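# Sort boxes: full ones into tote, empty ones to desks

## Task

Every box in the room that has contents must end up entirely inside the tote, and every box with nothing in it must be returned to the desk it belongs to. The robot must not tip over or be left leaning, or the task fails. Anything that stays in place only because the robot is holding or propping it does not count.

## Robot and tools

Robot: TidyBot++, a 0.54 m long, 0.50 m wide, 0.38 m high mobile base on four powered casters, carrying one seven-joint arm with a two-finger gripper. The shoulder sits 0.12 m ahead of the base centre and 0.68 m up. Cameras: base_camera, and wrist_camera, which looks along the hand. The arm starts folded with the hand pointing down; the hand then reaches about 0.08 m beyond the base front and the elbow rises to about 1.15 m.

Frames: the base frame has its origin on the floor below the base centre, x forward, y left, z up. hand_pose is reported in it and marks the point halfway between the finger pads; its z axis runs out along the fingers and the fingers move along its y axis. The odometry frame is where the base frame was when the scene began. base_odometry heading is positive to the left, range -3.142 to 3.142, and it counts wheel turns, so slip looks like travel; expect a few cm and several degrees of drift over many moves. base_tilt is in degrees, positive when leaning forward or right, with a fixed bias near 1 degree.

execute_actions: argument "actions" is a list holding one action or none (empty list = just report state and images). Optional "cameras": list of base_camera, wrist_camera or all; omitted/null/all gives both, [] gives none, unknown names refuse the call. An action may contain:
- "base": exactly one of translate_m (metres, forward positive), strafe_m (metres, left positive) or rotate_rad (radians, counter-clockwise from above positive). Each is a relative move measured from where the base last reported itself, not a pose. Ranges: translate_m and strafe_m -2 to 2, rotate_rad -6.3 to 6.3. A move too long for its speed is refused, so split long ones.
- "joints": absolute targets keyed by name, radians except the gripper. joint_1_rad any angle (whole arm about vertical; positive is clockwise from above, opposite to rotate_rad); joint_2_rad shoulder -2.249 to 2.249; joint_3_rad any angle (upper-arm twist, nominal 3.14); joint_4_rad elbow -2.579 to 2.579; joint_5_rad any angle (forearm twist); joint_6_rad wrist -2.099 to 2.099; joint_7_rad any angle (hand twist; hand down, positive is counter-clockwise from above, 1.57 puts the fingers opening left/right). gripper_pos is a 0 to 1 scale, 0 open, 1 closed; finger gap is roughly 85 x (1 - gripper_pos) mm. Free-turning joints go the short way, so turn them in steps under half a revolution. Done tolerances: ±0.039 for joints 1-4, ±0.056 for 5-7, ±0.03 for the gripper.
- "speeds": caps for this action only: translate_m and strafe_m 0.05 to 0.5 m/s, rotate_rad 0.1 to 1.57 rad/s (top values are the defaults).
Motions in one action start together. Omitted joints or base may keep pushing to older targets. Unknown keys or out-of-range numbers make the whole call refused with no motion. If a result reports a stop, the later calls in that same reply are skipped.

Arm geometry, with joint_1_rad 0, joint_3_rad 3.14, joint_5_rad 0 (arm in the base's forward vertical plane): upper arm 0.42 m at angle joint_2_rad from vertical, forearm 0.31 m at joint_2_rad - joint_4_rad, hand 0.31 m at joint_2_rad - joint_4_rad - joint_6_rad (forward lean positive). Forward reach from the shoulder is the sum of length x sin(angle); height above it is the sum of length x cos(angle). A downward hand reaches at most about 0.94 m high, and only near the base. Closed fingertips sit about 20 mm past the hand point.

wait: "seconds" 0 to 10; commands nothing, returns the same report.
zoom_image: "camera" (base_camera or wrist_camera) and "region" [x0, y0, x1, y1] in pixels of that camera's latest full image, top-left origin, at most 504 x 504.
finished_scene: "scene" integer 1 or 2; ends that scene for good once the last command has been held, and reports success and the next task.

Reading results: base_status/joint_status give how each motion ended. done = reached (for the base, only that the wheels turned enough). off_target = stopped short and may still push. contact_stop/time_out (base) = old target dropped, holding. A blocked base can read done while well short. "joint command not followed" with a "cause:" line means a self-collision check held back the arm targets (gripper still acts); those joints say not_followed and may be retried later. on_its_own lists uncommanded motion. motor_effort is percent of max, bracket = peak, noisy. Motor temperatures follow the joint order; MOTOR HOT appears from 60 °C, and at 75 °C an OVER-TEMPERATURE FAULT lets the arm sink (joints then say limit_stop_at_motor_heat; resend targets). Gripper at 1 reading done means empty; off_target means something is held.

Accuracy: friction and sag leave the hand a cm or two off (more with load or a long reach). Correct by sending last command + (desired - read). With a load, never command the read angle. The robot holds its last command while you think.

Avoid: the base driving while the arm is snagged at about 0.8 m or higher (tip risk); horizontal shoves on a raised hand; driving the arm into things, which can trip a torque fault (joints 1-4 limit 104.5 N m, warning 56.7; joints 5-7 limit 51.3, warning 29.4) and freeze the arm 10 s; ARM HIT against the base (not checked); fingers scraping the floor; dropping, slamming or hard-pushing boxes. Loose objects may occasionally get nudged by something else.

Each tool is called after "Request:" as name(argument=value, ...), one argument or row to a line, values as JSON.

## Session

Request:
execute_actions(
  actions=[],
)

Scene clock: 0.00 s.
Motor temperatures (°C, as the motors report them): [30 34 32 31 40 38 44]
base_odometry: x=+0.000 y=+0.000 heading=+0.000 (m, m, rad; odometry frame)
base_tilt: forward=-0.5 right=-0.5 (deg)
base_status: not commanded
joint_positions: joint_1_rad=+0.032 joint_2_rad=-0.320 joint_3_rad=+3.174 joint_4_rad=-2.550 joint_5_rad=-0.005 joint_6_rad=-0.860 joint_7_rad=+1.521 gripper_pos=+0.000
joint_status: not commanded
motor_effort: joint_1_rad=+0 joint_2_rad=-2 joint_3_rad=+0 joint_4_rad=+12 joint_5_rad=-1 joint_6_rad=+0 joint_7_rad=+0 (%)
hand_pose: x=+0.2515 y=-0.0048 z=+0.5779 quat_wxyz=(-0.007, +0.998, -0.058, +0.026) (m; base frame)
pictures: base_camera, wrist_camera
Images, in order (width x height): base_camera 644x364, wrist_camera 644x476.

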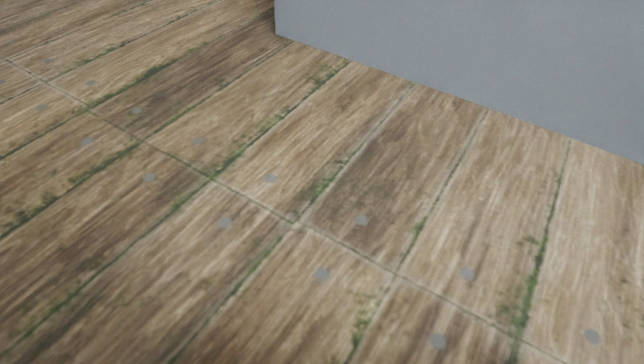

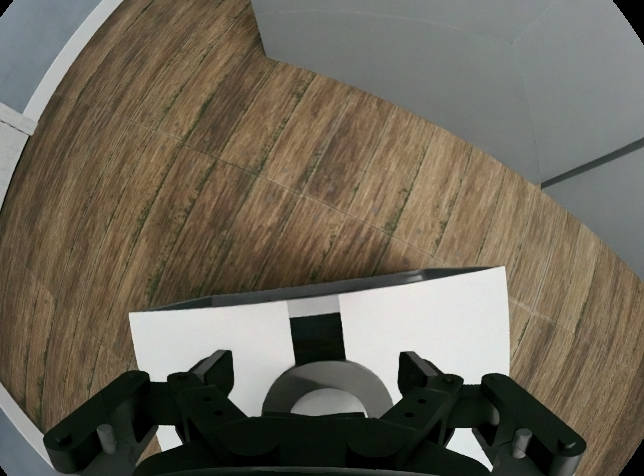

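Request:
execute_actions(
  actions=[
    {"base":{"rotate_rad":-0.6},"joints":{"joint_1_rad":1.75,"joint_2_rad":-0.4,"joint_3_rad":3.12,"joint_4_rad":-1.0,"joint_6_rad":-1.5,"joint_7_rad":1.595}},
  ],
)

Scene clock: 3.60 s.
Motor temperatures (°C, as the motors report them): [30 34 32 31 40 38 44]
base_odometry: x=+0.000 y=+0.000 heading=-0.599 (m, m, rad; odometry frame)
base_tilt: forward=-0.6 right=-0.4 (deg)
base_status: done
joint_positions: joint_1_rad=+1.738 joint_2_rad=-0.393 joint_3_rad=+3.141 joint_4_rad=-1.022 joint_5_rad=-0.005 joint_6_rad=-1.463 joint_7_rad=+1.564 gripper_pos=+0.000
joint_status: all done
motor_effort: joint_1_rad=+0(1) joint_2_rad=-1(10) joint_3_rad=+1(2) joint_4_rad=+14(19) joint_5_rad=-1(0) joint_6_rad=+7(7) joint_7_rad=+0(0) (%)
hand_pose: x=+0.0733 y=-0.2902 z=+1.1697 quat_wxyz=(+0.380, +0.558, -0.662, +0.326) (m; base frame)
pictures: base_camera, wrist_camera
Images, in order (width x height): base_camera 644x364, wrist_camera 644x476.

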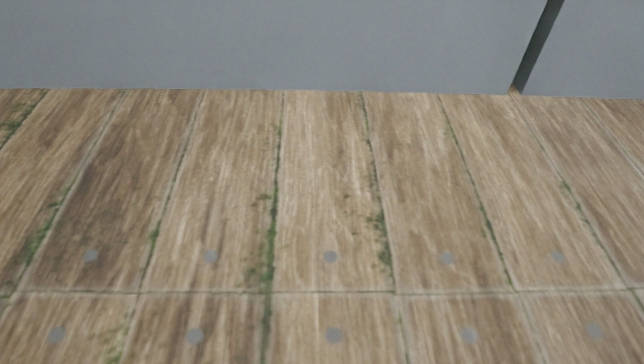

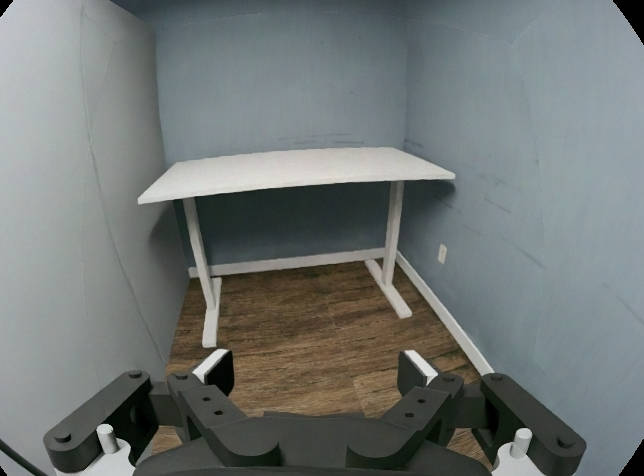

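Request:
execute_actions(
  actions=[
    {"base":{"strafe_m":1.0},"joints":{"joint_1_rad":-0.01,"joint_6_rad":-1.65}},
  ],
)

Scene clock: 7.53 s.
Motor temperatures (°C, as the motors report them): [30 34 32 31 40 38 44]
base_odometry: x=+0.565 y=+0.825 heading=-0.600 (m, m, rad; odometry frame)
base_tilt: forward=-0.5 right=-0.5 (deg)
base_status: done
joint_positions: joint_1_rad=+0.002 joint_2_rad=-0.395 joint_3_rad=+3.132 joint_4_rad=-1.022 joint_5_rad=-0.005 joint_6_rad=-1.613 joint_7_rad=+1.565 gripper_pos=+0.000
joint_status: all done
motor_effort: joint_1_rad=+0(1) joint_2_rad=+0(6) joint_3_rad=+0(2) joint_4_rad=+13(15) joint_5_rad=-1(1) joint_6_rad=+6(7) joint_7_rad=-1(0) (%)
hand_pose: x=+0.3854 y=+0.0064 z=+1.1316 quat_wxyz=(-0.003, +0.900, +0.002, +0.436) (m; base frame)
pictures: base_camera, wrist_camera
Images, in order (width x height): base_camera 644x364, wrist_camera 644x476.

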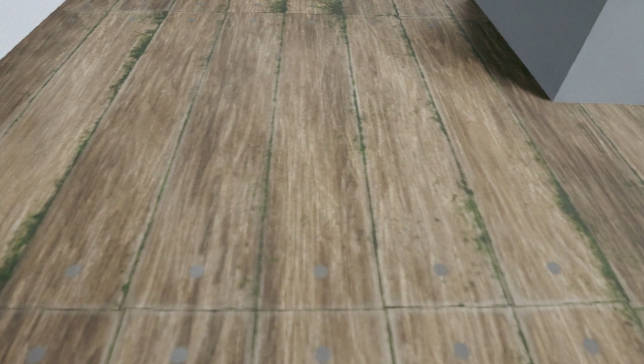

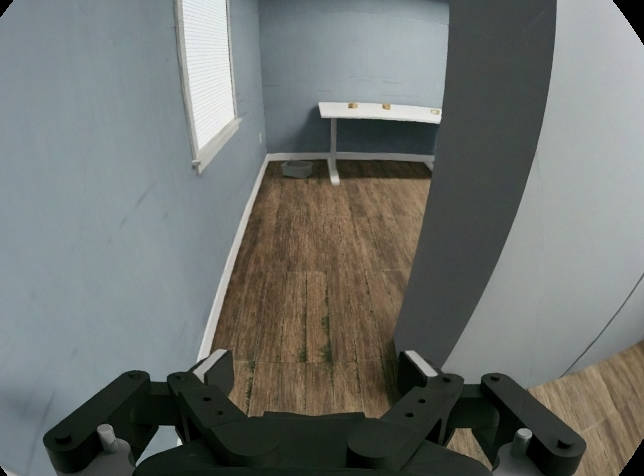

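Request:
execute_actions(
  actions=[
    {"base":{"translate_m":2.0},"joints":{"joint_1_rad":0.65}},
  ],
)

Scene clock: 13.63 s.
Motor temperatures (°C, as the motors report them): [30 34 32 31 40 38 44]
base_odometry: x=+2.216 y=-0.305 heading=-0.600 (m, m, rad; odometry frame)
base_tilt: forward=-0.5 right=-0.4 (deg)
base_status: done
joint_positions: joint_1_rad=+0.638 joint_2_rad=-0.398 joint_3_rad=+3.132 joint_4_rad=-1.021 joint_5_rad=-0.005 joint_6_rad=-1.616 joint_7_rad=+1.565 gripper_pos=+0.000
joint_status: all done
motor_effort: joint_1_rad=+1(1) joint_2_rad=+0(4) joint_3_rad=+0(1) joint_4_rad=+13(14) joint_5_rad=-1(1) joint_6_rad=+6(6) joint_7_rad=+1(0) (%)
hand_pose: x=+0.3357 y=-0.1521 z=+1.1321 quat_wxyz=(+0.133, +0.855, -0.279, +0.415) (m; base frame)
pictures: base_camera, wrist_camera
Images, in order (width x height): base_camera 644x364, wrist_camera 644x476.

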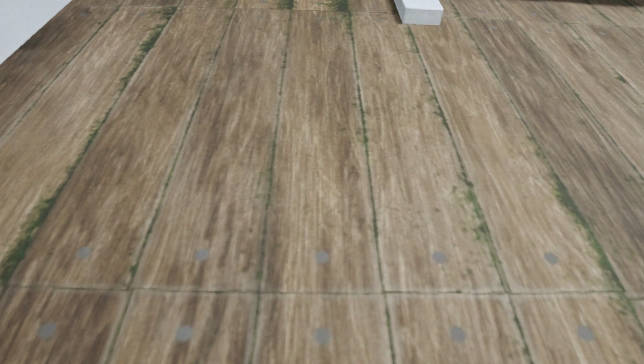

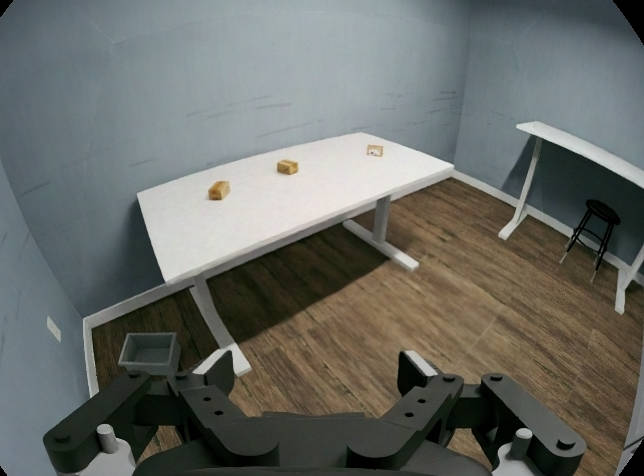

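Request:
execute_actions(
  actions=[
    {"base":{"strafe_m":-0.62},"joints":{"joint_1_rad":1.5,"joint_6_rad":-1.4}},
  ],
  cameras=["wrist_camera"],
)

Request:
execute_actions(
  actions=[
    {"base":{"translate_m":0.6},"joints":{"joint_1_rad":-0.012,"joint_2_rad":0.0,"joint_3_rad":3.16,"joint_4_rad":-0.9,"joint_6_rad":-1.75,"joint_7_rad":1.6}},
  ],
)

Scene clock: 17.70 s.
Motor temperatures (°C, as the motors report them): [30 33 32 31 40 38 44]
base_odometry: x=+1.866 y=-0.817 heading=-0.600 (m, m, rad; odometry frame)
base_tilt: forward=-0.6 right=-0.5 (deg)
base_status: done
joint_positions: joint_1_rad=+1.488 joint_2_rad=-0.397 joint_3_rad=+3.131 joint_4_rad=-1.021 joint_5_rad=-0.005 joint_6_rad=-1.434 joint_7_rad=+1.565 gripper_pos=+0.000
joint_status: all done
motor_effort: joint_1_rad=+1(0) joint_2_rad=-1(4) joint_3_rad=+1(1) joint_4_rad=+14(15) joint_5_rad=-1(0) joint_6_rad=+7(7) joint_7_rad=+0(0) (%)
hand_pose: x=+0.1512 y=-0.2943 z=+1.1795 quat_wxyz=(+0.346, +0.633, -0.578, +0.383) (m; base frame)
pictures: wrist_camera
Images, in order (width x height): wrist_camera 644x476.

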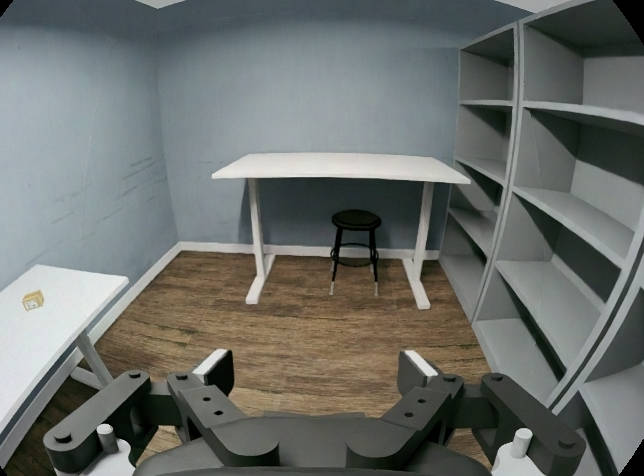

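Scene clock: 20.43 s.
Motor temperatures (°C, as the motors report them): [30 33 32 31 40 38 44]
base_odometry: x=+2.361 y=-1.156 heading=-0.600 (m, m, rad; odometry frame)
base_tilt: forward=-0.6 right=-0.4 (deg)
base_status: done
joint_positions: joint_1_rad=-0.002 joint_2_rad=-0.006 joint_3_rad=+3.140 joint_4_rad=-0.926 joint_5_rad=-0.005 joint_6_rad=-1.714 joint_7_rad=+1.569 gripper_pos=+0.000
joint_status: all done
motor_effort: joint_1_rad=+0(0) joint_2_rad=-15(18) joint_3_rad=+0(2) joint_4_rad=+15(16) joint_5_rad=+0(1) joint_6_rad=+4(7) joint_7_rad=+0(1) (%)
hand_pose: x=+0.5179 y=+0.0044 z=+1.0207 quat_wxyz=(-0.003, +0.968, +0.002, +0.251) (m; base frame)
pictures: base_camera, wrist_camera
Images, in order (width x height): base_camera 644x364, wrist_camera 644x476.

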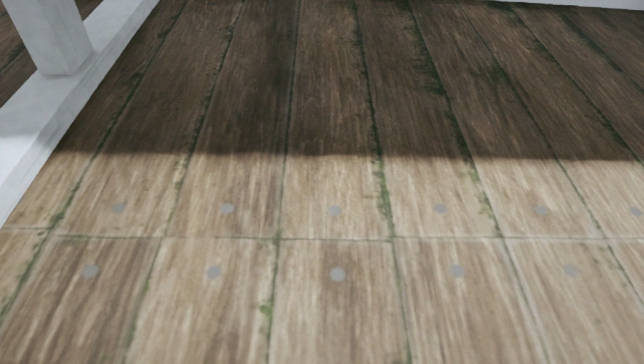

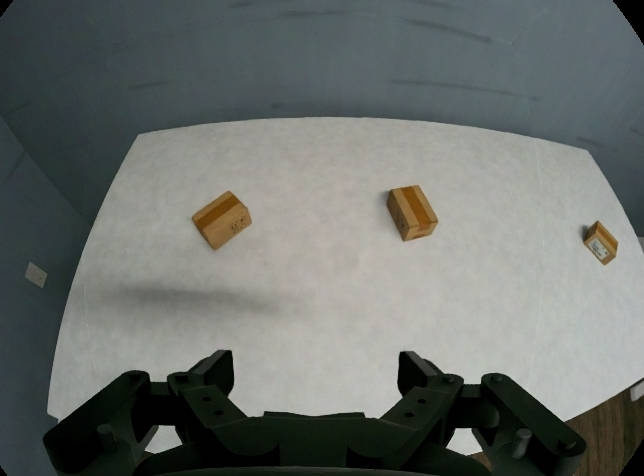

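Request:
zoom_image(
  camera="wrist_camera",
  region=[170, 170, 296, 270],
)

Request:
zoom_image(
  camera="wrist_camera",
  region=[350, 160, 476, 260],
)

Region (170, 170, 296, 270) of wrist_camera's 644x476 image, scaled by 4.000; it fills the top 400 rows of this view, and the rest is white.

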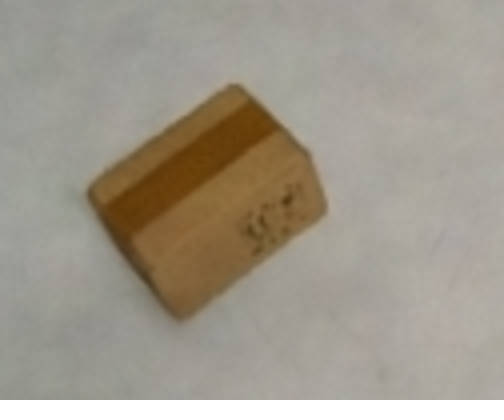

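Region (350, 160, 476, 260) of wrist_camera's 644x476 image, scaled by 4.000; it fills the top 400 rows of this view, and the rest is white.

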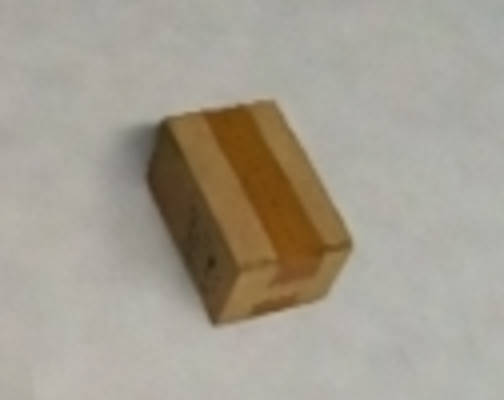

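Request:
execute_actions(
  actions=[
    {"base":{"translate_m":0.14},"joints":{"joint_1_rad":-0.312,"joint_2_rad":0.59,"joint_4_rad":-0.525,"joint_6_rad":-1.93,"joint_7_rad":0.45}},
  ],
)

Scene clock: 30.07 s.
Motor temperatures (°C, as the motors report them): [30 33 32 31 40 38 44]
base_odometry: x=+2.477 y=-1.236 heading=-0.601 (m, m, rad; odometry frame)
base_tilt: forward=-0.5 right=-0.5 (deg)
base_status: done
joint_positions: joint_1_rad=-0.305 joint_2_rad=+0.589 joint_3_rad=+3.142 joint_4_rad=-0.551 joint_5_rad=-0.005 joint_6_rad=-1.893 joint_7_rad=+0.475 gripper_pos=+0.000
joint_status: all done
motor_effort: joint_1_rad=+1(2) joint_2_rad=-35(37) joint_3_rad=+0(1) joint_4_rad=+15(17) joint_5_rad=-1(0) joint_6_rad=+1(5) joint_7_rad=+0(0) (%)
hand_pose: x=+0.6458 y=+0.1683 z=+0.8533 quat_wxyz=(-0.036, +0.922, -0.384, +0.040) (m; base frame)
pictures: base_camera, wrist_camera
Images, in order (width x height): base_camera 644x364, wrist_camera 644x476.

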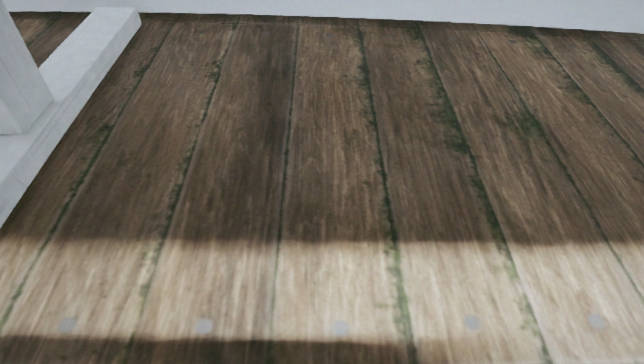

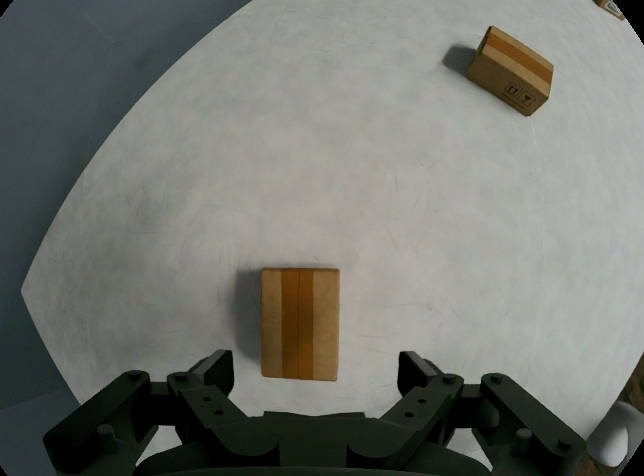

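Request:
execute_actions(
  actions=[
    {"joints":{"joint_2_rad":0.62,"joint_4_rad":-0.66,"joint_6_rad":-1.75}},
  ],
  cameras=["wrist_camera"],
)

Scene clock: 33.93 s.
Motor temperatures (°C, as the motors report them): [30 33 32 31 40 38 44]
base_odometry: x=+2.477 y=-1.236 heading=-0.601 (m, m, rad; odometry frame)
base_tilt: forward=-0.5 right=-0.4 (deg)
base_status: not commanded
joint_positions: joint_1_rad=-0.305 joint_2_rad=+0.620 joint_3_rad=+3.142 joint_4_rad=-0.639 joint_5_rad=-0.005 joint_6_rad=-1.783 joint_7_rad=+0.475 gripper_pos=+0.000
joint_status: all done
motor_effort: joint_1_rad=+0(0) joint_2_rad=-37(39) joint_3_rad=+0(1) joint_4_rad=+16(17) joint_5_rad=+0(0) joint_6_rad=+0(1) joint_7_rad=+0(0) (%)
hand_pose: x=+0.6664 y=+0.1748 z=+0.8111 quat_wxyz=(-0.034, +0.922, -0.384, +0.037) (m; base frame)
pictures: wrist_camera
Images, in order (width x height): wrist_camera 644x476.

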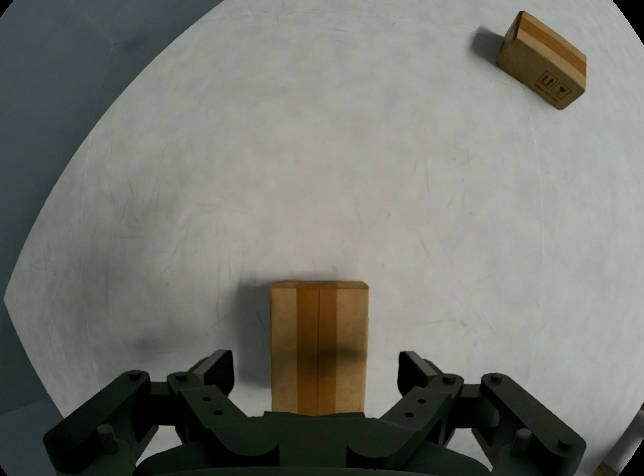

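Request:
execute_actions(
  actions=[
    {"joints":{"joint_2_rad":0.563,"joint_4_rad":-0.888,"joint_6_rad":-1.56}},
  ],
  cameras=["wrist_camera"],
)

Scene clock: 36.00 s.
Motor temperatures (°C, as the motors report them): [30 34 32 31 40 38 44]
base_odometry: x=+2.477 y=-1.236 heading=-0.601 (m, m, rad; odometry frame)
base_tilt: forward=-0.5 right=-0.5 (deg)
base_status: not commanded
joint_positions: joint_1_rad=-0.305 joint_2_rad=+0.576 joint_3_rad=+3.142 joint_4_rad=-0.865 joint_5_rad=-0.005 joint_6_rad=-1.595 joint_7_rad=+0.475 gripper_pos=+0.000
joint_status: all done
motor_effort: joint_1_rad=+1(1) joint_2_rad=-36(37) joint_3_rad=-1(0) joint_4_rad=+16(17) joint_5_rad=+0(0) joint_6_rad=+1(1) joint_7_rad=+0(1) (%)
hand_pose: x=+0.6653 y=+0.1745 z=+0.7659 quat_wxyz=(-0.035, +0.922, -0.385, +0.039) (m; base frame)
pictures: wrist_camera
Images, in order (width x height): wrist_camera 644x476.

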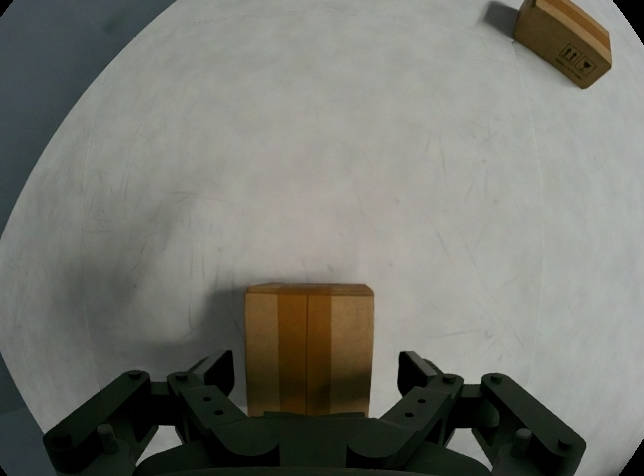

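Request:
execute_actions(
  actions=[
    {"joints":{"gripper_pos":1.0}},
  ],
  cameras=[],
)

Request:
execute_actions(
  actions=[
    {"joints":{"joint_2_rad":0.52,"joint_4_rad":-0.85}},
  ],
  cameras=["wrist_camera"],
)

Scene clock: 37.83 s.
Motor temperatures (°C, as the motors report them): [30 34 32 31 40 38 44]
base_odometry: x=+2.476 y=-1.235 heading=-0.601 (m, m, rad; odometry frame)
base_tilt: forward=-0.5 right=-0.4 (deg)
base_status: not commanded
joint_positions: joint_1_rad=-0.305 joint_2_rad=+0.569 joint_3_rad=+3.143 joint_4_rad=-0.870 joint_5_rad=-0.005 joint_6_rad=-1.593 joint_7_rad=+0.475 gripper_pos=+0.364
joint_status: gripper_pos off_target (ended at +0.364, target +1.000)
motor_effort: joint_1_rad=+0(1) joint_2_rad=-38(40) joint_3_rad=+0(1) joint_4_rad=+18(19) joint_5_rad=+0(0) joint_6_rad=+1(1) joint_7_rad=+0(1) (%)
hand_pose: x=+0.6643 y=+0.1742 z=+0.7683 quat_wxyz=(-0.037, +0.921, -0.385, +0.041) (m; base frame)
pictures: none
No camera images: the call's "cameras" was empty. Leave "cameras" out to get every camera's image.

Scene clock: 38.67 s.
Motor temperatures (°C, as the motors report them): [30 34 32 31 40 38 44]
base_odometry: x=+2.476 y=-1.235 heading=-0.601 (m, m, rad; odometry frame)
base_tilt: forward=-0.6 right=-0.4 (deg)
base_status: not commanded
joint_positions: joint_1_rad=-0.305 joint_2_rad=+0.548 joint_3_rad=+3.143 joint_4_rad=-0.870 joint_5_rad=-0.005 joint_6_rad=-1.593 joint_7_rad=+0.475 gripper_pos=+0.364
joint_status: all done
motor_effort: joint_1_rad=+1(1) joint_2_rad=-38(42) joint_3_rad=+0(0) joint_4_rad=+19(20) joint_5_rad=+0(1) joint_6_rad=+2(1) joint_7_rad=+0(1) (%)
hand_pose: x=+0.6625 y=+0.1736 z=+0.7803 quat_wxyz=(-0.044, +0.921, -0.384, +0.049) (m; base frame)
pictures: wrist_camera
Images, in order (width x height): wrist_camera 644x476.

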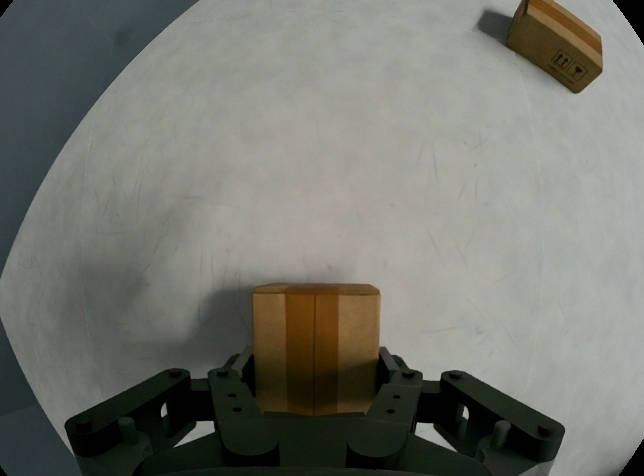

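Request:
execute_actions(
  actions=[
    {"base":{"translate_m":-0.06},"joints":{"joint_2_rad":0.15,"joint_4_rad":-1.2,"joint_7_rad":1.6}},
  ],
  cameras=[],
)

Request:
execute_actions(
  actions=[
    {"base":{"strafe_m":0.82},"joints":{"joint_1_rad":0.01}},
  ],
)

Scene clock: 42.30 s.
Motor temperatures (°C, as the motors report them): [30 34 32 31 40 38 44]
base_odometry: x=+2.427 y=-1.201 heading=-0.601 (m, m, rad; odometry frame)
base_tilt: forward=-0.5 right=-0.4 (deg)
base_status: done
joint_positions: joint_1_rad=-0.307 joint_2_rad=+0.167 joint_3_rad=+3.144 joint_4_rad=-1.190 joint_5_rad=-0.005 joint_6_rad=-1.592 joint_7_rad=+1.578 gripper_pos=+0.364
joint_status: all done
motor_effort: joint_1_rad=+0(3) joint_2_rad=-26(43) joint_3_rad=+0(2) joint_4_rad=+19(20) joint_5_rad=+0(2) joint_6_rad=+2(3) joint_7_rad=+0(1) (%)
hand_pose: x=+0.5351 y=+0.1339 z=+0.8578 quat_wxyz=(-0.016, +0.983, +0.155, +0.095) (m; base frame)
pictures: none
No camera images: the call's "cameras" was empty. Leave "cameras" out to get every camera's image.

Scene clock: 45.30 s.
Motor temperatures (°C, as the motors report them): [30 34 32 31 40 38 44]
base_odometry: x=+2.891 y=-0.525 heading=-0.601 (m, m, rad; odometry frame)
base_tilt: forward=-0.5 right=-0.5 (deg)
base_status: done
joint_positions: joint_1_rad=+0.008 joint_2_rad=+0.167 joint_3_rad=+3.155 joint_4_rad=-1.190 joint_5_rad=-0.005 joint_6_rad=-1.591 joint_7_rad=+1.578 gripper_pos=+0.364
joint_status: all done
motor_effort: joint_1_rad=+1(2) joint_2_rad=-26(26) joint_3_rad=+0(1) joint_4_rad=+19(20) joint_5_rad=+0(2) joint_6_rad=+2(2) joint_7_rad=+0(0) (%)
hand_pose: x=+0.5561 y=-0.0058 z=+0.8576 quat_wxyz=(+0.000, +0.995, -0.006, +0.096) (m; base frame)
pictures: base_camera, wrist_camera
Images, in order (width x height): base_camera 644x364, wrist_camera 644x476.

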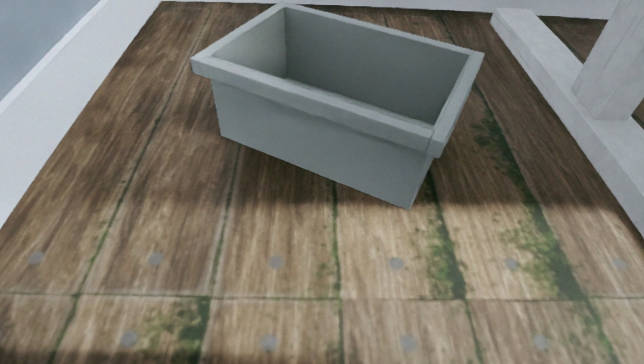

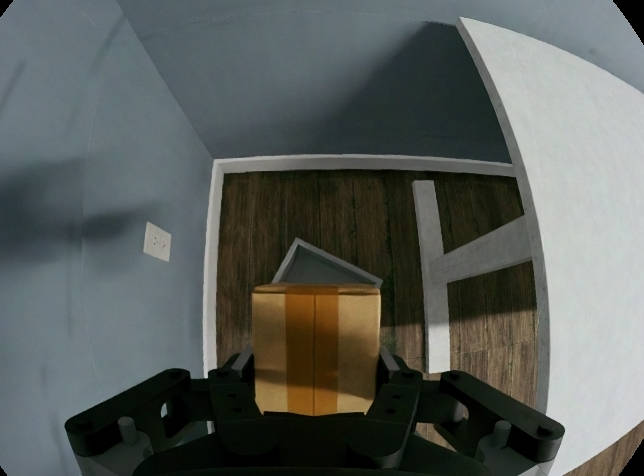

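Request:
execute_actions(
  actions=[
    {"joints":{"joint_1_rad":-0.062,"joint_2_rad":1.285,"joint_3_rad":3.13,"joint_4_rad":-1.27,"joint_6_rad":-0.548,"joint_7_rad":2.64}},
  ],
)

Scene clock: 51.87 s.
Motor temperatures (°C, as the motors report them): [30 34 32 31 40 38 44]
base_odometry: x=+2.891 y=-0.525 heading=-0.601 (m, m, rad; odometry frame)
base_tilt: forward=-0.5 right=-0.4 (deg)
base_status: not commanded
joint_positions: joint_1_rad=-0.049 joint_2_rad=+1.303 joint_3_rad=+3.150 joint_4_rad=-1.255 joint_5_rad=-0.005 joint_6_rad=-0.583 joint_7_rad=+2.612 gripper_pos=+0.364
joint_status: all done
motor_effort: joint_1_rad=+1(1) joint_2_rad=-46(51) joint_3_rad=-1(1) joint_4_rad=+9(19) joint_5_rad=+0(0) joint_6_rad=+0(2) joint_7_rad=+0(0) (%)
hand_pose: x=+0.6973 y=+0.0250 z=+0.2192 quat_wxyz=(+0.003, +0.857, +0.516, -0.001) (m; base frame)
pictures: base_camera, wrist_camera
Images, in order (width x height): base_camera 644x364, wrist_camera 644x476.

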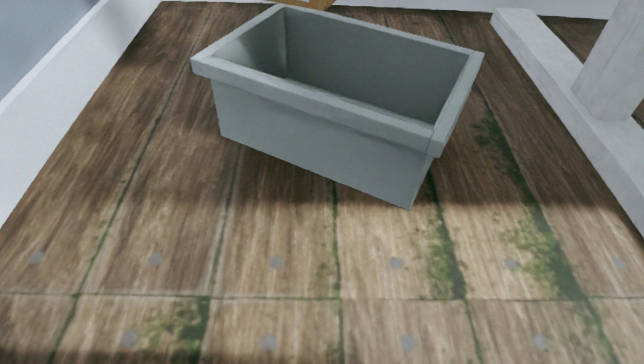

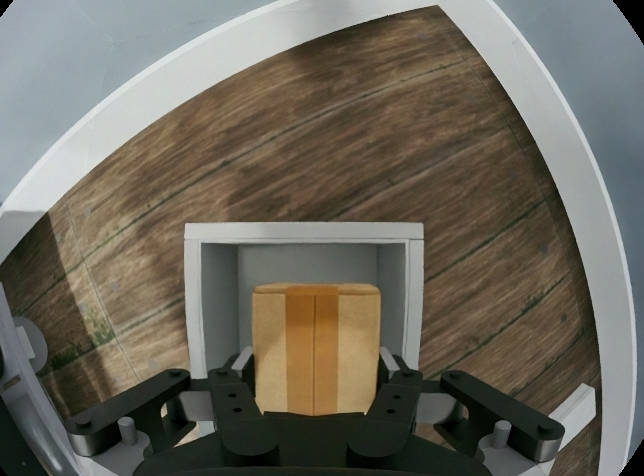

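Request:
execute_actions(
  actions=[
    {"joints":{"joint_1_rad":-0.078,"joint_2_rad":1.625,"joint_4_rad":-0.947,"joint_6_rad":-0.49}},
  ],
  cameras=["wrist_camera"],
)

Scene clock: 56.13 s.
Motor temperatures (°C, as the motors report them): [30 34 32 31 40 38 44]
base_odometry: x=+2.891 y=-0.525 heading=-0.601 (m, m, rad; odometry frame)
base_tilt: forward=-0.4 right=-0.5 (deg)
base_status: not commanded
joint_positions: joint_1_rad=-0.065 joint_2_rad=+1.647 joint_3_rad=+3.150 joint_4_rad=-0.976 joint_5_rad=-0.005 joint_6_rad=-0.525 joint_7_rad=+2.612 gripper_pos=+0.364
joint_status: all done
motor_effort: joint_1_rad=+1(2) joint_2_rad=-47(49) joint_3_rad=-1(1) joint_4_rad=+8(10) joint_5_rad=+0(0) joint_6_rad=+0(1) joint_7_rad=+0(0) (%)
hand_pose: x=+0.6914 y=+0.0346 z=+0.0652 quat_wxyz=(+0.001, +0.852, +0.524, -0.004) (m; base frame)
pictures: wrist_camera
Images, in order (width x height): wrist_camera 644x476.

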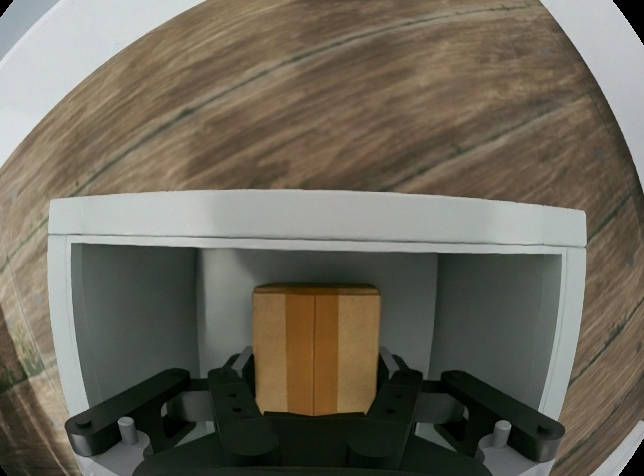

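Request:
execute_actions(
  actions=[
    {"joints":{"joint_1_rad":-0.096,"joint_2_rad":1.68,"joint_4_rad":-0.893}},
  ],
  cameras=[],
)

Scene clock: 57.97 s.
Motor temperatures (°C, as the motors report them): [30 34 32 31 40 38 44]
base_odometry: x=+2.891 y=-0.525 heading=-0.601 (m, m, rad; odometry frame)
base_tilt: forward=-0.5 right=-0.4 (deg)
base_status: not commanded
joint_positions: joint_1_rad=-0.082 joint_2_rad=+1.682 joint_3_rad=+3.148 joint_4_rad=-0.916 joint_5_rad=-0.005 joint_6_rad=-0.524 joint_7_rad=+2.613 gripper_pos=+0.364
joint_status: all done
motor_effort: joint_1_rad=-1(3) joint_2_rad=-44(47) joint_3_rad=-1(4) joint_4_rad=+9(12) joint_5_rad=+0(2) joint_6_rad=+1(6) joint_7_rad=+0(0) (%)
hand_pose: x=+0.7043 y=+0.0464 z=+0.0549 quat_wxyz=(+0.006, +0.847, +0.531, +0.008) (m; base frame)
pictures: none
No camera images: the call's "cameras" was empty. Leave "cameras" out to get every camera's image.

Request:
execute_actions(
  actions=[
    {"joints":{"gripper_pos":0.2}},
  ],
  cameras=[],
)

Request:
execute_actions(
  actions=[
    {"joints":{"joint_2_rad":1.36,"joint_4_rad":-1.26}},
  ],
)

Scene clock: 59.60 s.
Motor temperatures (°C, as the motors report them): [30 34 32 31 40 38 44]
base_odometry: x=+2.891 y=-0.525 heading=-0.601 (m, m, rad; odometry frame)
base_tilt: forward=-0.5 right=-0.5 (deg)
base_status: not commanded
joint_positions: joint_1_rad=-0.084 joint_2_rad=+1.682 joint_3_rad=+3.148 joint_4_rad=-0.915 joint_5_rad=-0.005 joint_6_rad=-0.524 joint_7_rad=+2.613 gripper_pos=+0.200
joint_status: all done
motor_effort: joint_1_rad=+0(0) joint_2_rad=-44(47) joint_3_rad=-1(1) joint_4_rad=+8(9) joint_5_rad=+0(1) joint_6_rad=+0(1) joint_7_rad=+0(0) (%)
hand_pose: x=+0.7042 y=+0.0475 z=+0.0547 quat_wxyz=(+0.006, +0.847, +0.532, +0.008) (m; base frame)
pictures: none
No camera images: the call's "cameras" was empty. Leave "cameras" out to get every camera's image.

Scene clock: 61.23 s.
Motor temperatures (°C, as the motors report them): [30 34 32 31 40 38 44]
base_odometry: x=+2.891 y=-0.525 heading=-0.601 (m, m, rad; odometry frame)
base_tilt: forward=-0.5 right=-0.5 (deg)
base_status: not commanded
joint_positions: joint_1_rad=-0.084 joint_2_rad=+1.361 joint_3_rad=+3.148 joint_4_rad=-1.234 joint_5_rad=-0.005 joint_6_rad=-0.524 joint_7_rad=+2.613 gripper_pos=+0.200
joint_status: all done
motor_effort: joint_1_rad=+1(0) joint_2_rad=-43(46) joint_3_rad=+0(1) joint_4_rad=+8(9) joint_5_rad=-1(1) joint_6_rad=+0(0) joint_7_rad=+0(1) (%)
hand_pose: x=+0.6993 y=+0.0468 z=+0.1899 quat_wxyz=(+0.007, +0.847, +0.531, +0.009) (m; base frame)
pictures: base_camera, wrist_camera
Images, in order (width x height): base_camera 644x364, wrist_camera 644x476.

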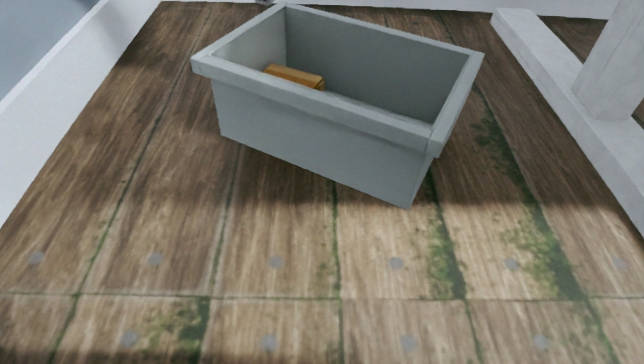

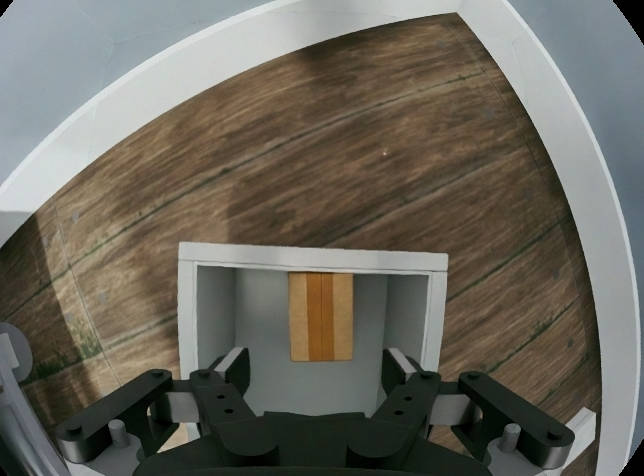

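Request:
execute_actions(
  actions=[
    {"joints":{"joint_2_rad":0.4,"joint_4_rad":-0.8,"joint_6_rad":-1.815,"joint_7_rad":1.545,"gripper_pos":0.0}},
  ],
  cameras=[],
)

Request:
execute_actions(
  actions=[
    {"base":{"strafe_m":-1.132},"joints":{"joint_1_rad":-0.252,"joint_2_rad":0.585,"joint_3_rad":3.14,"joint_4_rad":-0.603}},
  ],
)

Scene clock: 66.90 s.
Motor temperatures (°C, as the motors report them): [30 34 32 31 40 38 44]
base_odometry: x=+2.891 y=-0.525 heading=-0.601 (m, m, rad; odometry frame)
base_tilt: forward=-0.5 right=-0.5 (deg)
base_status: not commanded
joint_positions: joint_1_rad=-0.084 joint_2_rad=+0.398 joint_3_rad=+3.148 joint_4_rad=-0.822 joint_5_rad=-0.005 joint_6_rad=-1.783 joint_7_rad=+1.573 gripper_pos=+0.000
joint_status: all done
motor_effort: joint_1_rad=+1(0) joint_2_rad=-30(48) joint_3_rad=+0(1) joint_4_rad=+16(16) joint_5_rad=-1(1) joint_6_rad=+1(2) joint_7_rad=+0(0) (%)
hand_pose: x=+0.6185 y=+0.0421 z=+0.8693 quat_wxyz=(-0.004, +0.997, +0.040, +0.069) (m; base frame)
pictures: none
No camera images: the call's "cameras" was empty. Leave "cameras" out to get every camera's image.

Scene clock: 70.70 s.
Motor temperatures (°C, as the motors report them): [30 34 32 31 40 38 44]
base_odometry: x=+2.251 y=-1.459 heading=-0.601 (m, m, rad; odometry frame)
base_tilt: forward=-0.5 right=-0.4 (deg)
base_status: done
joint_positions: joint_1_rad=-0.249 joint_2_rad=+0.591 joint_3_rad=+3.148 joint_4_rad=-0.628 joint_5_rad=-0.005 joint_6_rad=-1.783 joint_7_rad=+1.573 gripper_pos=+0.000
joint_status: all done
motor_effort: joint_1_rad=+0(3) joint_2_rad=-36(39) joint_3_rad=+0(1) joint_4_rad=+16(17) joint_5_rad=+0(0) joint_6_rad=+1(2) joint_7_rad=+1(0) (%)
hand_pose: x=+0.6741 y=+0.1417 z=+0.8312 quat_wxyz=(-0.009, +0.990, +0.123, +0.069) (m; base frame)
pictures: base_camera, wrist_camera
Images, in order (width x height): base_camera 644x364, wrist_camera 644x476.

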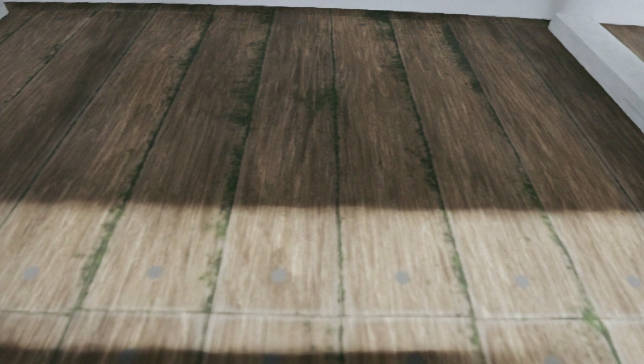

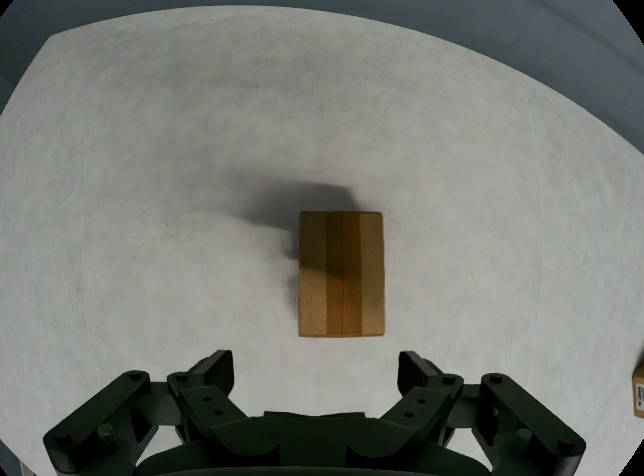

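Request:
execute_actions(
  actions=[
    {"base":{"translate_m":0.062},"joints":{"joint_2_rad":0.531,"joint_4_rad":-0.943,"joint_6_rad":-1.518}},
  ],
  cameras=["wrist_camera"],
)

Scene clock: 73.90 s.
Motor temperatures (°C, as the motors report them): [30 34 32 31 40 38 44]
base_odometry: x=+2.302 y=-1.494 heading=-0.601 (m, m, rad; odometry frame)
base_tilt: forward=-0.5 right=-0.4 (deg)
base_status: done
joint_positions: joint_1_rad=-0.249 joint_2_rad=+0.541 joint_3_rad=+3.148 joint_4_rad=-0.921 joint_5_rad=-0.005 joint_6_rad=-1.553 joint_7_rad=+1.573 gripper_pos=+0.000
joint_status: all done
motor_effort: joint_1_rad=+0(2) joint_2_rad=-35(39) joint_3_rad=-1(1) joint_4_rad=+17(17) joint_5_rad=-1(1) joint_6_rad=+1(1) joint_7_rad=+0(0) (%)
hand_pose: x=+0.6698 y=+0.1404 z=+0.7679 quat_wxyz=(-0.008, +0.990, +0.123, +0.063) (m; base frame)
pictures: wrist_camera
Images, in order (width x height): wrist_camera 644x476.

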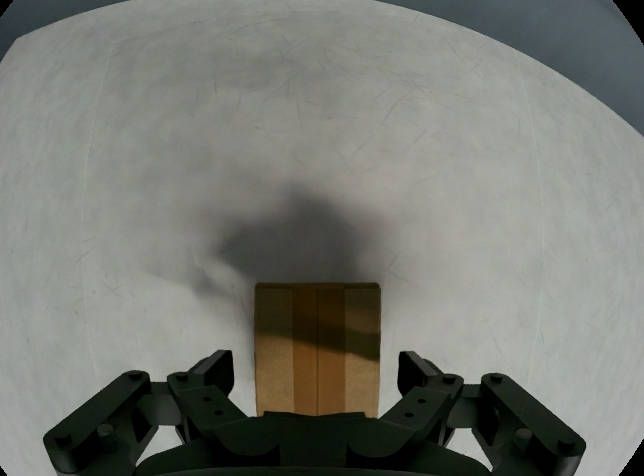

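Request:
execute_actions(
  actions=[],
)

Scene clock: 78.13 s.
Motor temperatures (°C, as the motors report them): [30 34 32 31 40 38 44]
base_odometry: x=+2.302 y=-1.494 heading=-0.601 (m, m, rad; odometry frame)
base_tilt: forward=-0.5 right=-0.5 (deg)
base_status: done
joint_positions: joint_1_rad=-0.249 joint_2_rad=+0.541 joint_3_rad=+3.148 joint_4_rad=-0.921 joint_5_rad=-0.005 joint_6_rad=-1.553 joint_7_rad=+1.573 gripper_pos=+0.000
joint_status: all done
motor_effort: joint_1_rad=+0(2) joint_2_rad=-35(39) joint_3_rad=+0(1) joint_4_rad=+17(17) joint_5_rad=-1(1) joint_6_rad=+1(1) joint_7_rad=+0(0) (%)
hand_pose: x=+0.6698 y=+0.1404 z=+0.7679 quat_wxyz=(-0.008, +0.990, +0.123, +0.063) (m; base frame)
pictures: base_camera, wrist_camera
Images, in order (width x height): base_camera 644x364, wrist_camera 644x476.

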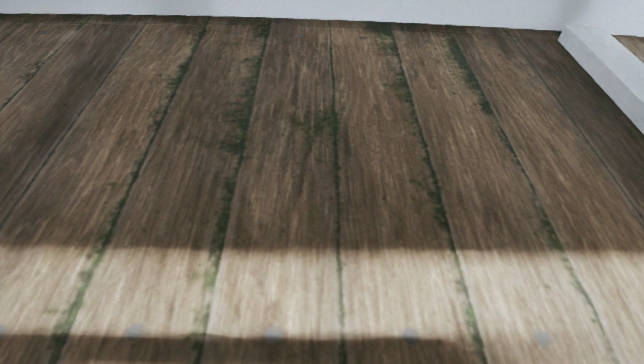

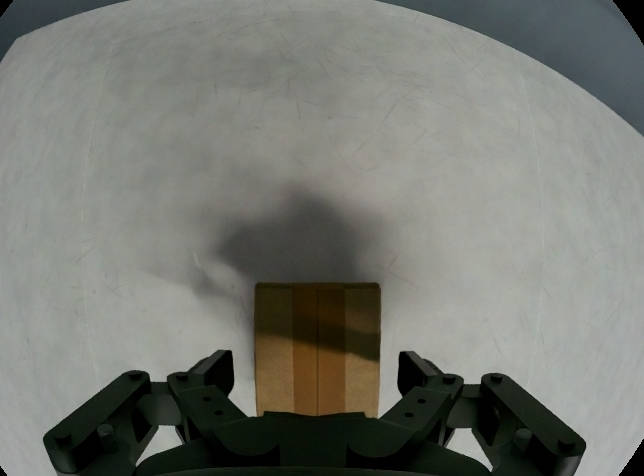

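Request:
execute_actions(
  actions=[
    {"joints":{"gripper_pos":1.0}},
  ],
  cameras=[],
)

Request:
execute_actions(
  actions=[
    {"joints":{"joint_2_rad":0.49,"joint_4_rad":-0.905}},
  ],
  cameras=["wrist_camera"],
)

Scene clock: 80.03 s.
Motor temperatures (°C, as the motors report them): [30 34 32 31 40 38 44]
base_odometry: x=+2.302 y=-1.494 heading=-0.601 (m, m, rad; odometry frame)
base_tilt: forward=-0.5 right=-0.4 (deg)
base_status: not commanded
joint_positions: joint_1_rad=-0.249 joint_2_rad=+0.537 joint_3_rad=+3.148 joint_4_rad=-0.924 joint_5_rad=-0.005 joint_6_rad=-1.552 joint_7_rad=+1.573 gripper_pos=+0.362
joint_status: gripper_pos off_target (ended at +0.362, target +1.000)
motor_effort: joint_1_rad=+0(2) joint_2_rad=-37(38) joint_3_rad=-1(1) joint_4_rad=+17(18) joint_5_rad=+0(2) joint_6_rad=+1(2) joint_7_rad=+0(0) (%)
hand_pose: x=+0.6692 y=+0.1401 z=+0.7689 quat_wxyz=(-0.008, +0.990, +0.123, +0.064) (m; base frame)
pictures: none
No camera images: the call's "cameras" was empty. Leave "cameras" out to get every camera's image.

Scene clock: 80.83 s.
Motor temperatures (°C, as the motors report them): [30 34 32 31 40 38 44]
base_odometry: x=+2.302 y=-1.494 heading=-0.601 (m, m, rad; odometry frame)
base_tilt: forward=-0.5 right=-0.4 (deg)
base_status: not commanded
joint_positions: joint_1_rad=-0.249 joint_2_rad=+0.521 joint_3_rad=+3.148 joint_4_rad=-0.924 joint_5_rad=-0.005 joint_6_rad=-1.552 joint_7_rad=+1.573 gripper_pos=+0.362
joint_status: all done
motor_effort: joint_1_rad=+0(1) joint_2_rad=-38(40) joint_3_rad=+0(1) joint_4_rad=+19(19) joint_5_rad=+0(0) joint_6_rad=+2(2) joint_7_rad=-1(0) (%)
hand_pose: x=+0.6677 y=+0.1398 z=+0.7781 quat_wxyz=(-0.010, +0.990, +0.122, +0.072) (m; base frame)
pictures: wrist_camera
Images, in order (width x height): wrist_camera 644x476.

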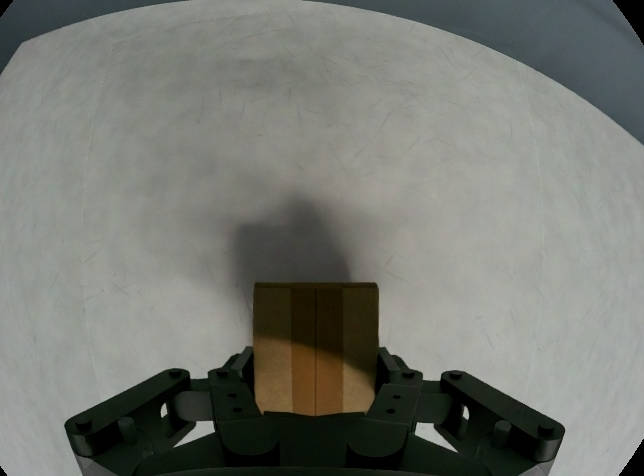

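Request:
execute_actions(
  actions=[
    {"base":{"translate_m":-0.062},"joints":{"joint_2_rad":0.13,"joint_4_rad":-1.2}},
  ],
  cameras=[],
)

Request:
execute_actions(
  actions=[
    {"base":{"strafe_m":1.132},"joints":{"joint_1_rad":0.075,"joint_7_rad":2.75}},
  ],
)

Scene clock: 87.90 s.
Motor temperatures (°C, as the motors report them): [30 34 32 31 40 38 44]
base_odometry: x=+2.251 y=-1.459 heading=-0.601 (m, m, rad; odometry frame)
base_tilt: forward=-0.6 right=-0.4 (deg)
base_status: done
joint_positions: joint_1_rad=-0.249 joint_2_rad=+0.145 joint_3_rad=+3.148 joint_4_rad=-1.190 joint_5_rad=-0.005 joint_6_rad=-1.550 joint_7_rad=+1.573 gripper_pos=+0.362
joint_status: all done
motor_effort: joint_1_rad=+0(2) joint_2_rad=-26(43) joint_3_rad=+0(2) joint_4_rad=+19(20) joint_5_rad=-1(2) joint_6_rad=+3(3) joint_7_rad=+0(0) (%)
hand_pose: x=+0.5507 y=+0.1101 z=+0.8707 quat_wxyz=(-0.017, +0.984, +0.121, +0.127) (m; base frame)
pictures: none
No camera images: the call's "cameras" was empty. Leave "cameras" out to get every camera's image.

Scene clock: 91.63 s.
Motor temperatures (°C, as the motors report them): [30 34 32 31 40 38 44]
base_odometry: x=+2.891 y=-0.526 heading=-0.601 (m, m, rad; odometry frame)
base_tilt: forward=-0.5 right=-0.4 (deg)
base_status: done
joint_positions: joint_1_rad=+0.071 joint_2_rad=+0.145 joint_3_rad=+3.147 joint_4_rad=-1.190 joint_5_rad=-0.005 joint_6_rad=-1.550 joint_7_rad=+2.731 gripper_pos=+0.362
joint_status: all done
motor_effort: joint_1_rad=+0(3) joint_2_rad=-25(27) joint_3_rad=+0(2) joint_4_rad=+19(20) joint_5_rad=-1(2) joint_6_rad=+3(3) joint_7_rad=+0(1) (%)
hand_pose: x=+0.5633 y=-0.0312 z=+0.8706 quat_wxyz=(+0.073, +0.850, +0.511, +0.105) (m; base frame)
pictures: base_camera, wrist_camera
Images, in order (width x height): base_camera 644x364, wrist_camera 644x476.

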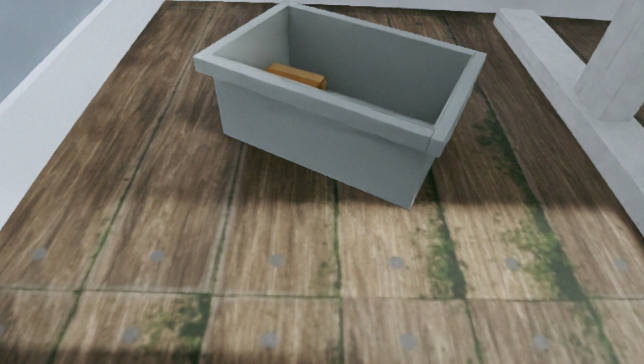

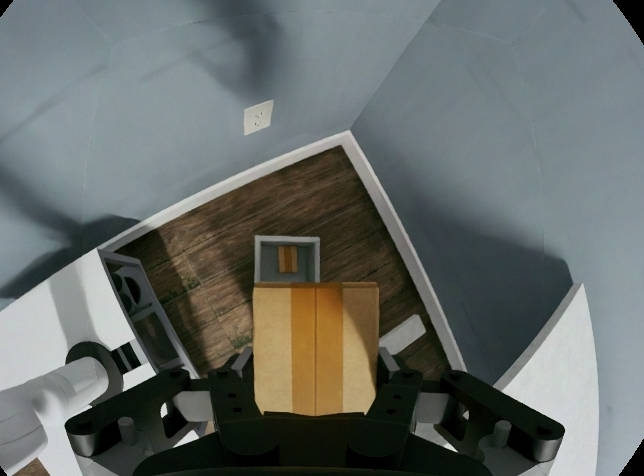

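Request:
execute_actions(
  actions=[
    {"joints":{"joint_1_rad":0.142,"joint_2_rad":1.23,"joint_4_rad":-1.575,"joint_5_rad":-0.423,"joint_6_rad":-0.27,"joint_7_rad":3.19}},
  ],
)

Scene clock: 103.13 s.
Motor temperatures (°C, as the motors report them): [30 34 32 31 40 38 44]
base_odometry: x=+2.891 y=-0.526 heading=-0.601 (m, m, rad; odometry frame)
base_tilt: forward=-0.5 right=-0.4 (deg)
base_status: not commanded
joint_positions: joint_1_rad=+0.129 joint_2_rad=+1.246 joint_3_rad=+3.147 joint_4_rad=-1.554 joint_5_rad=-0.402 joint_6_rad=-0.305 joint_7_rad=+3.160 gripper_pos=+0.362
joint_status: all done
motor_effort: joint_1_rad=+0(0) joint_2_rad=-43(48) joint_3_rad=-2(2) joint_4_rad=+6(19) joint_5_rad=-1(2) joint_6_rad=+0(3) joint_7_rad=+0(1) (%)
hand_pose: x=+0.6417 y=-0.0331 z=+0.2112 quat_wxyz=(-0.026, +0.857, +0.512, +0.058) (m; base frame)
pictures: base_camera, wrist_camera
Images, in order (width x height): base_camera 644x364, wrist_camera 644x476.

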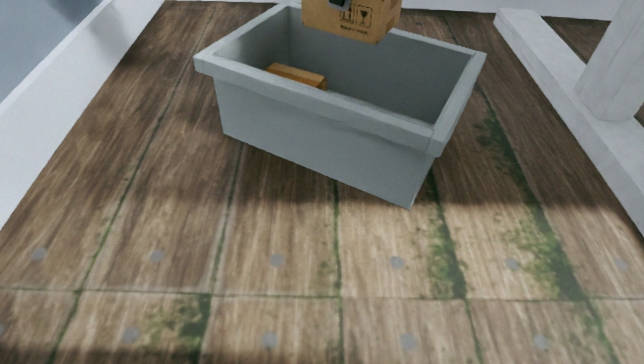

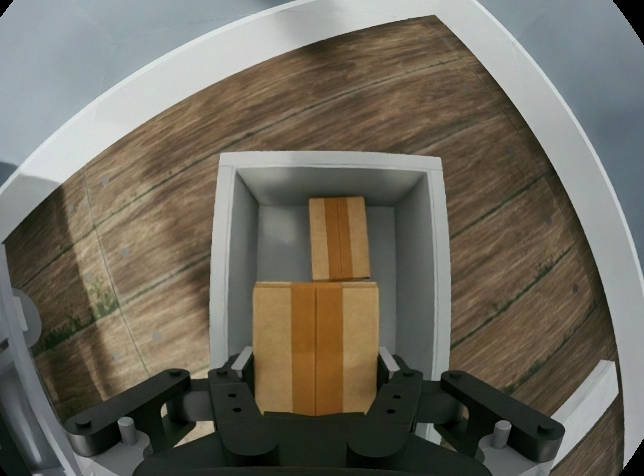

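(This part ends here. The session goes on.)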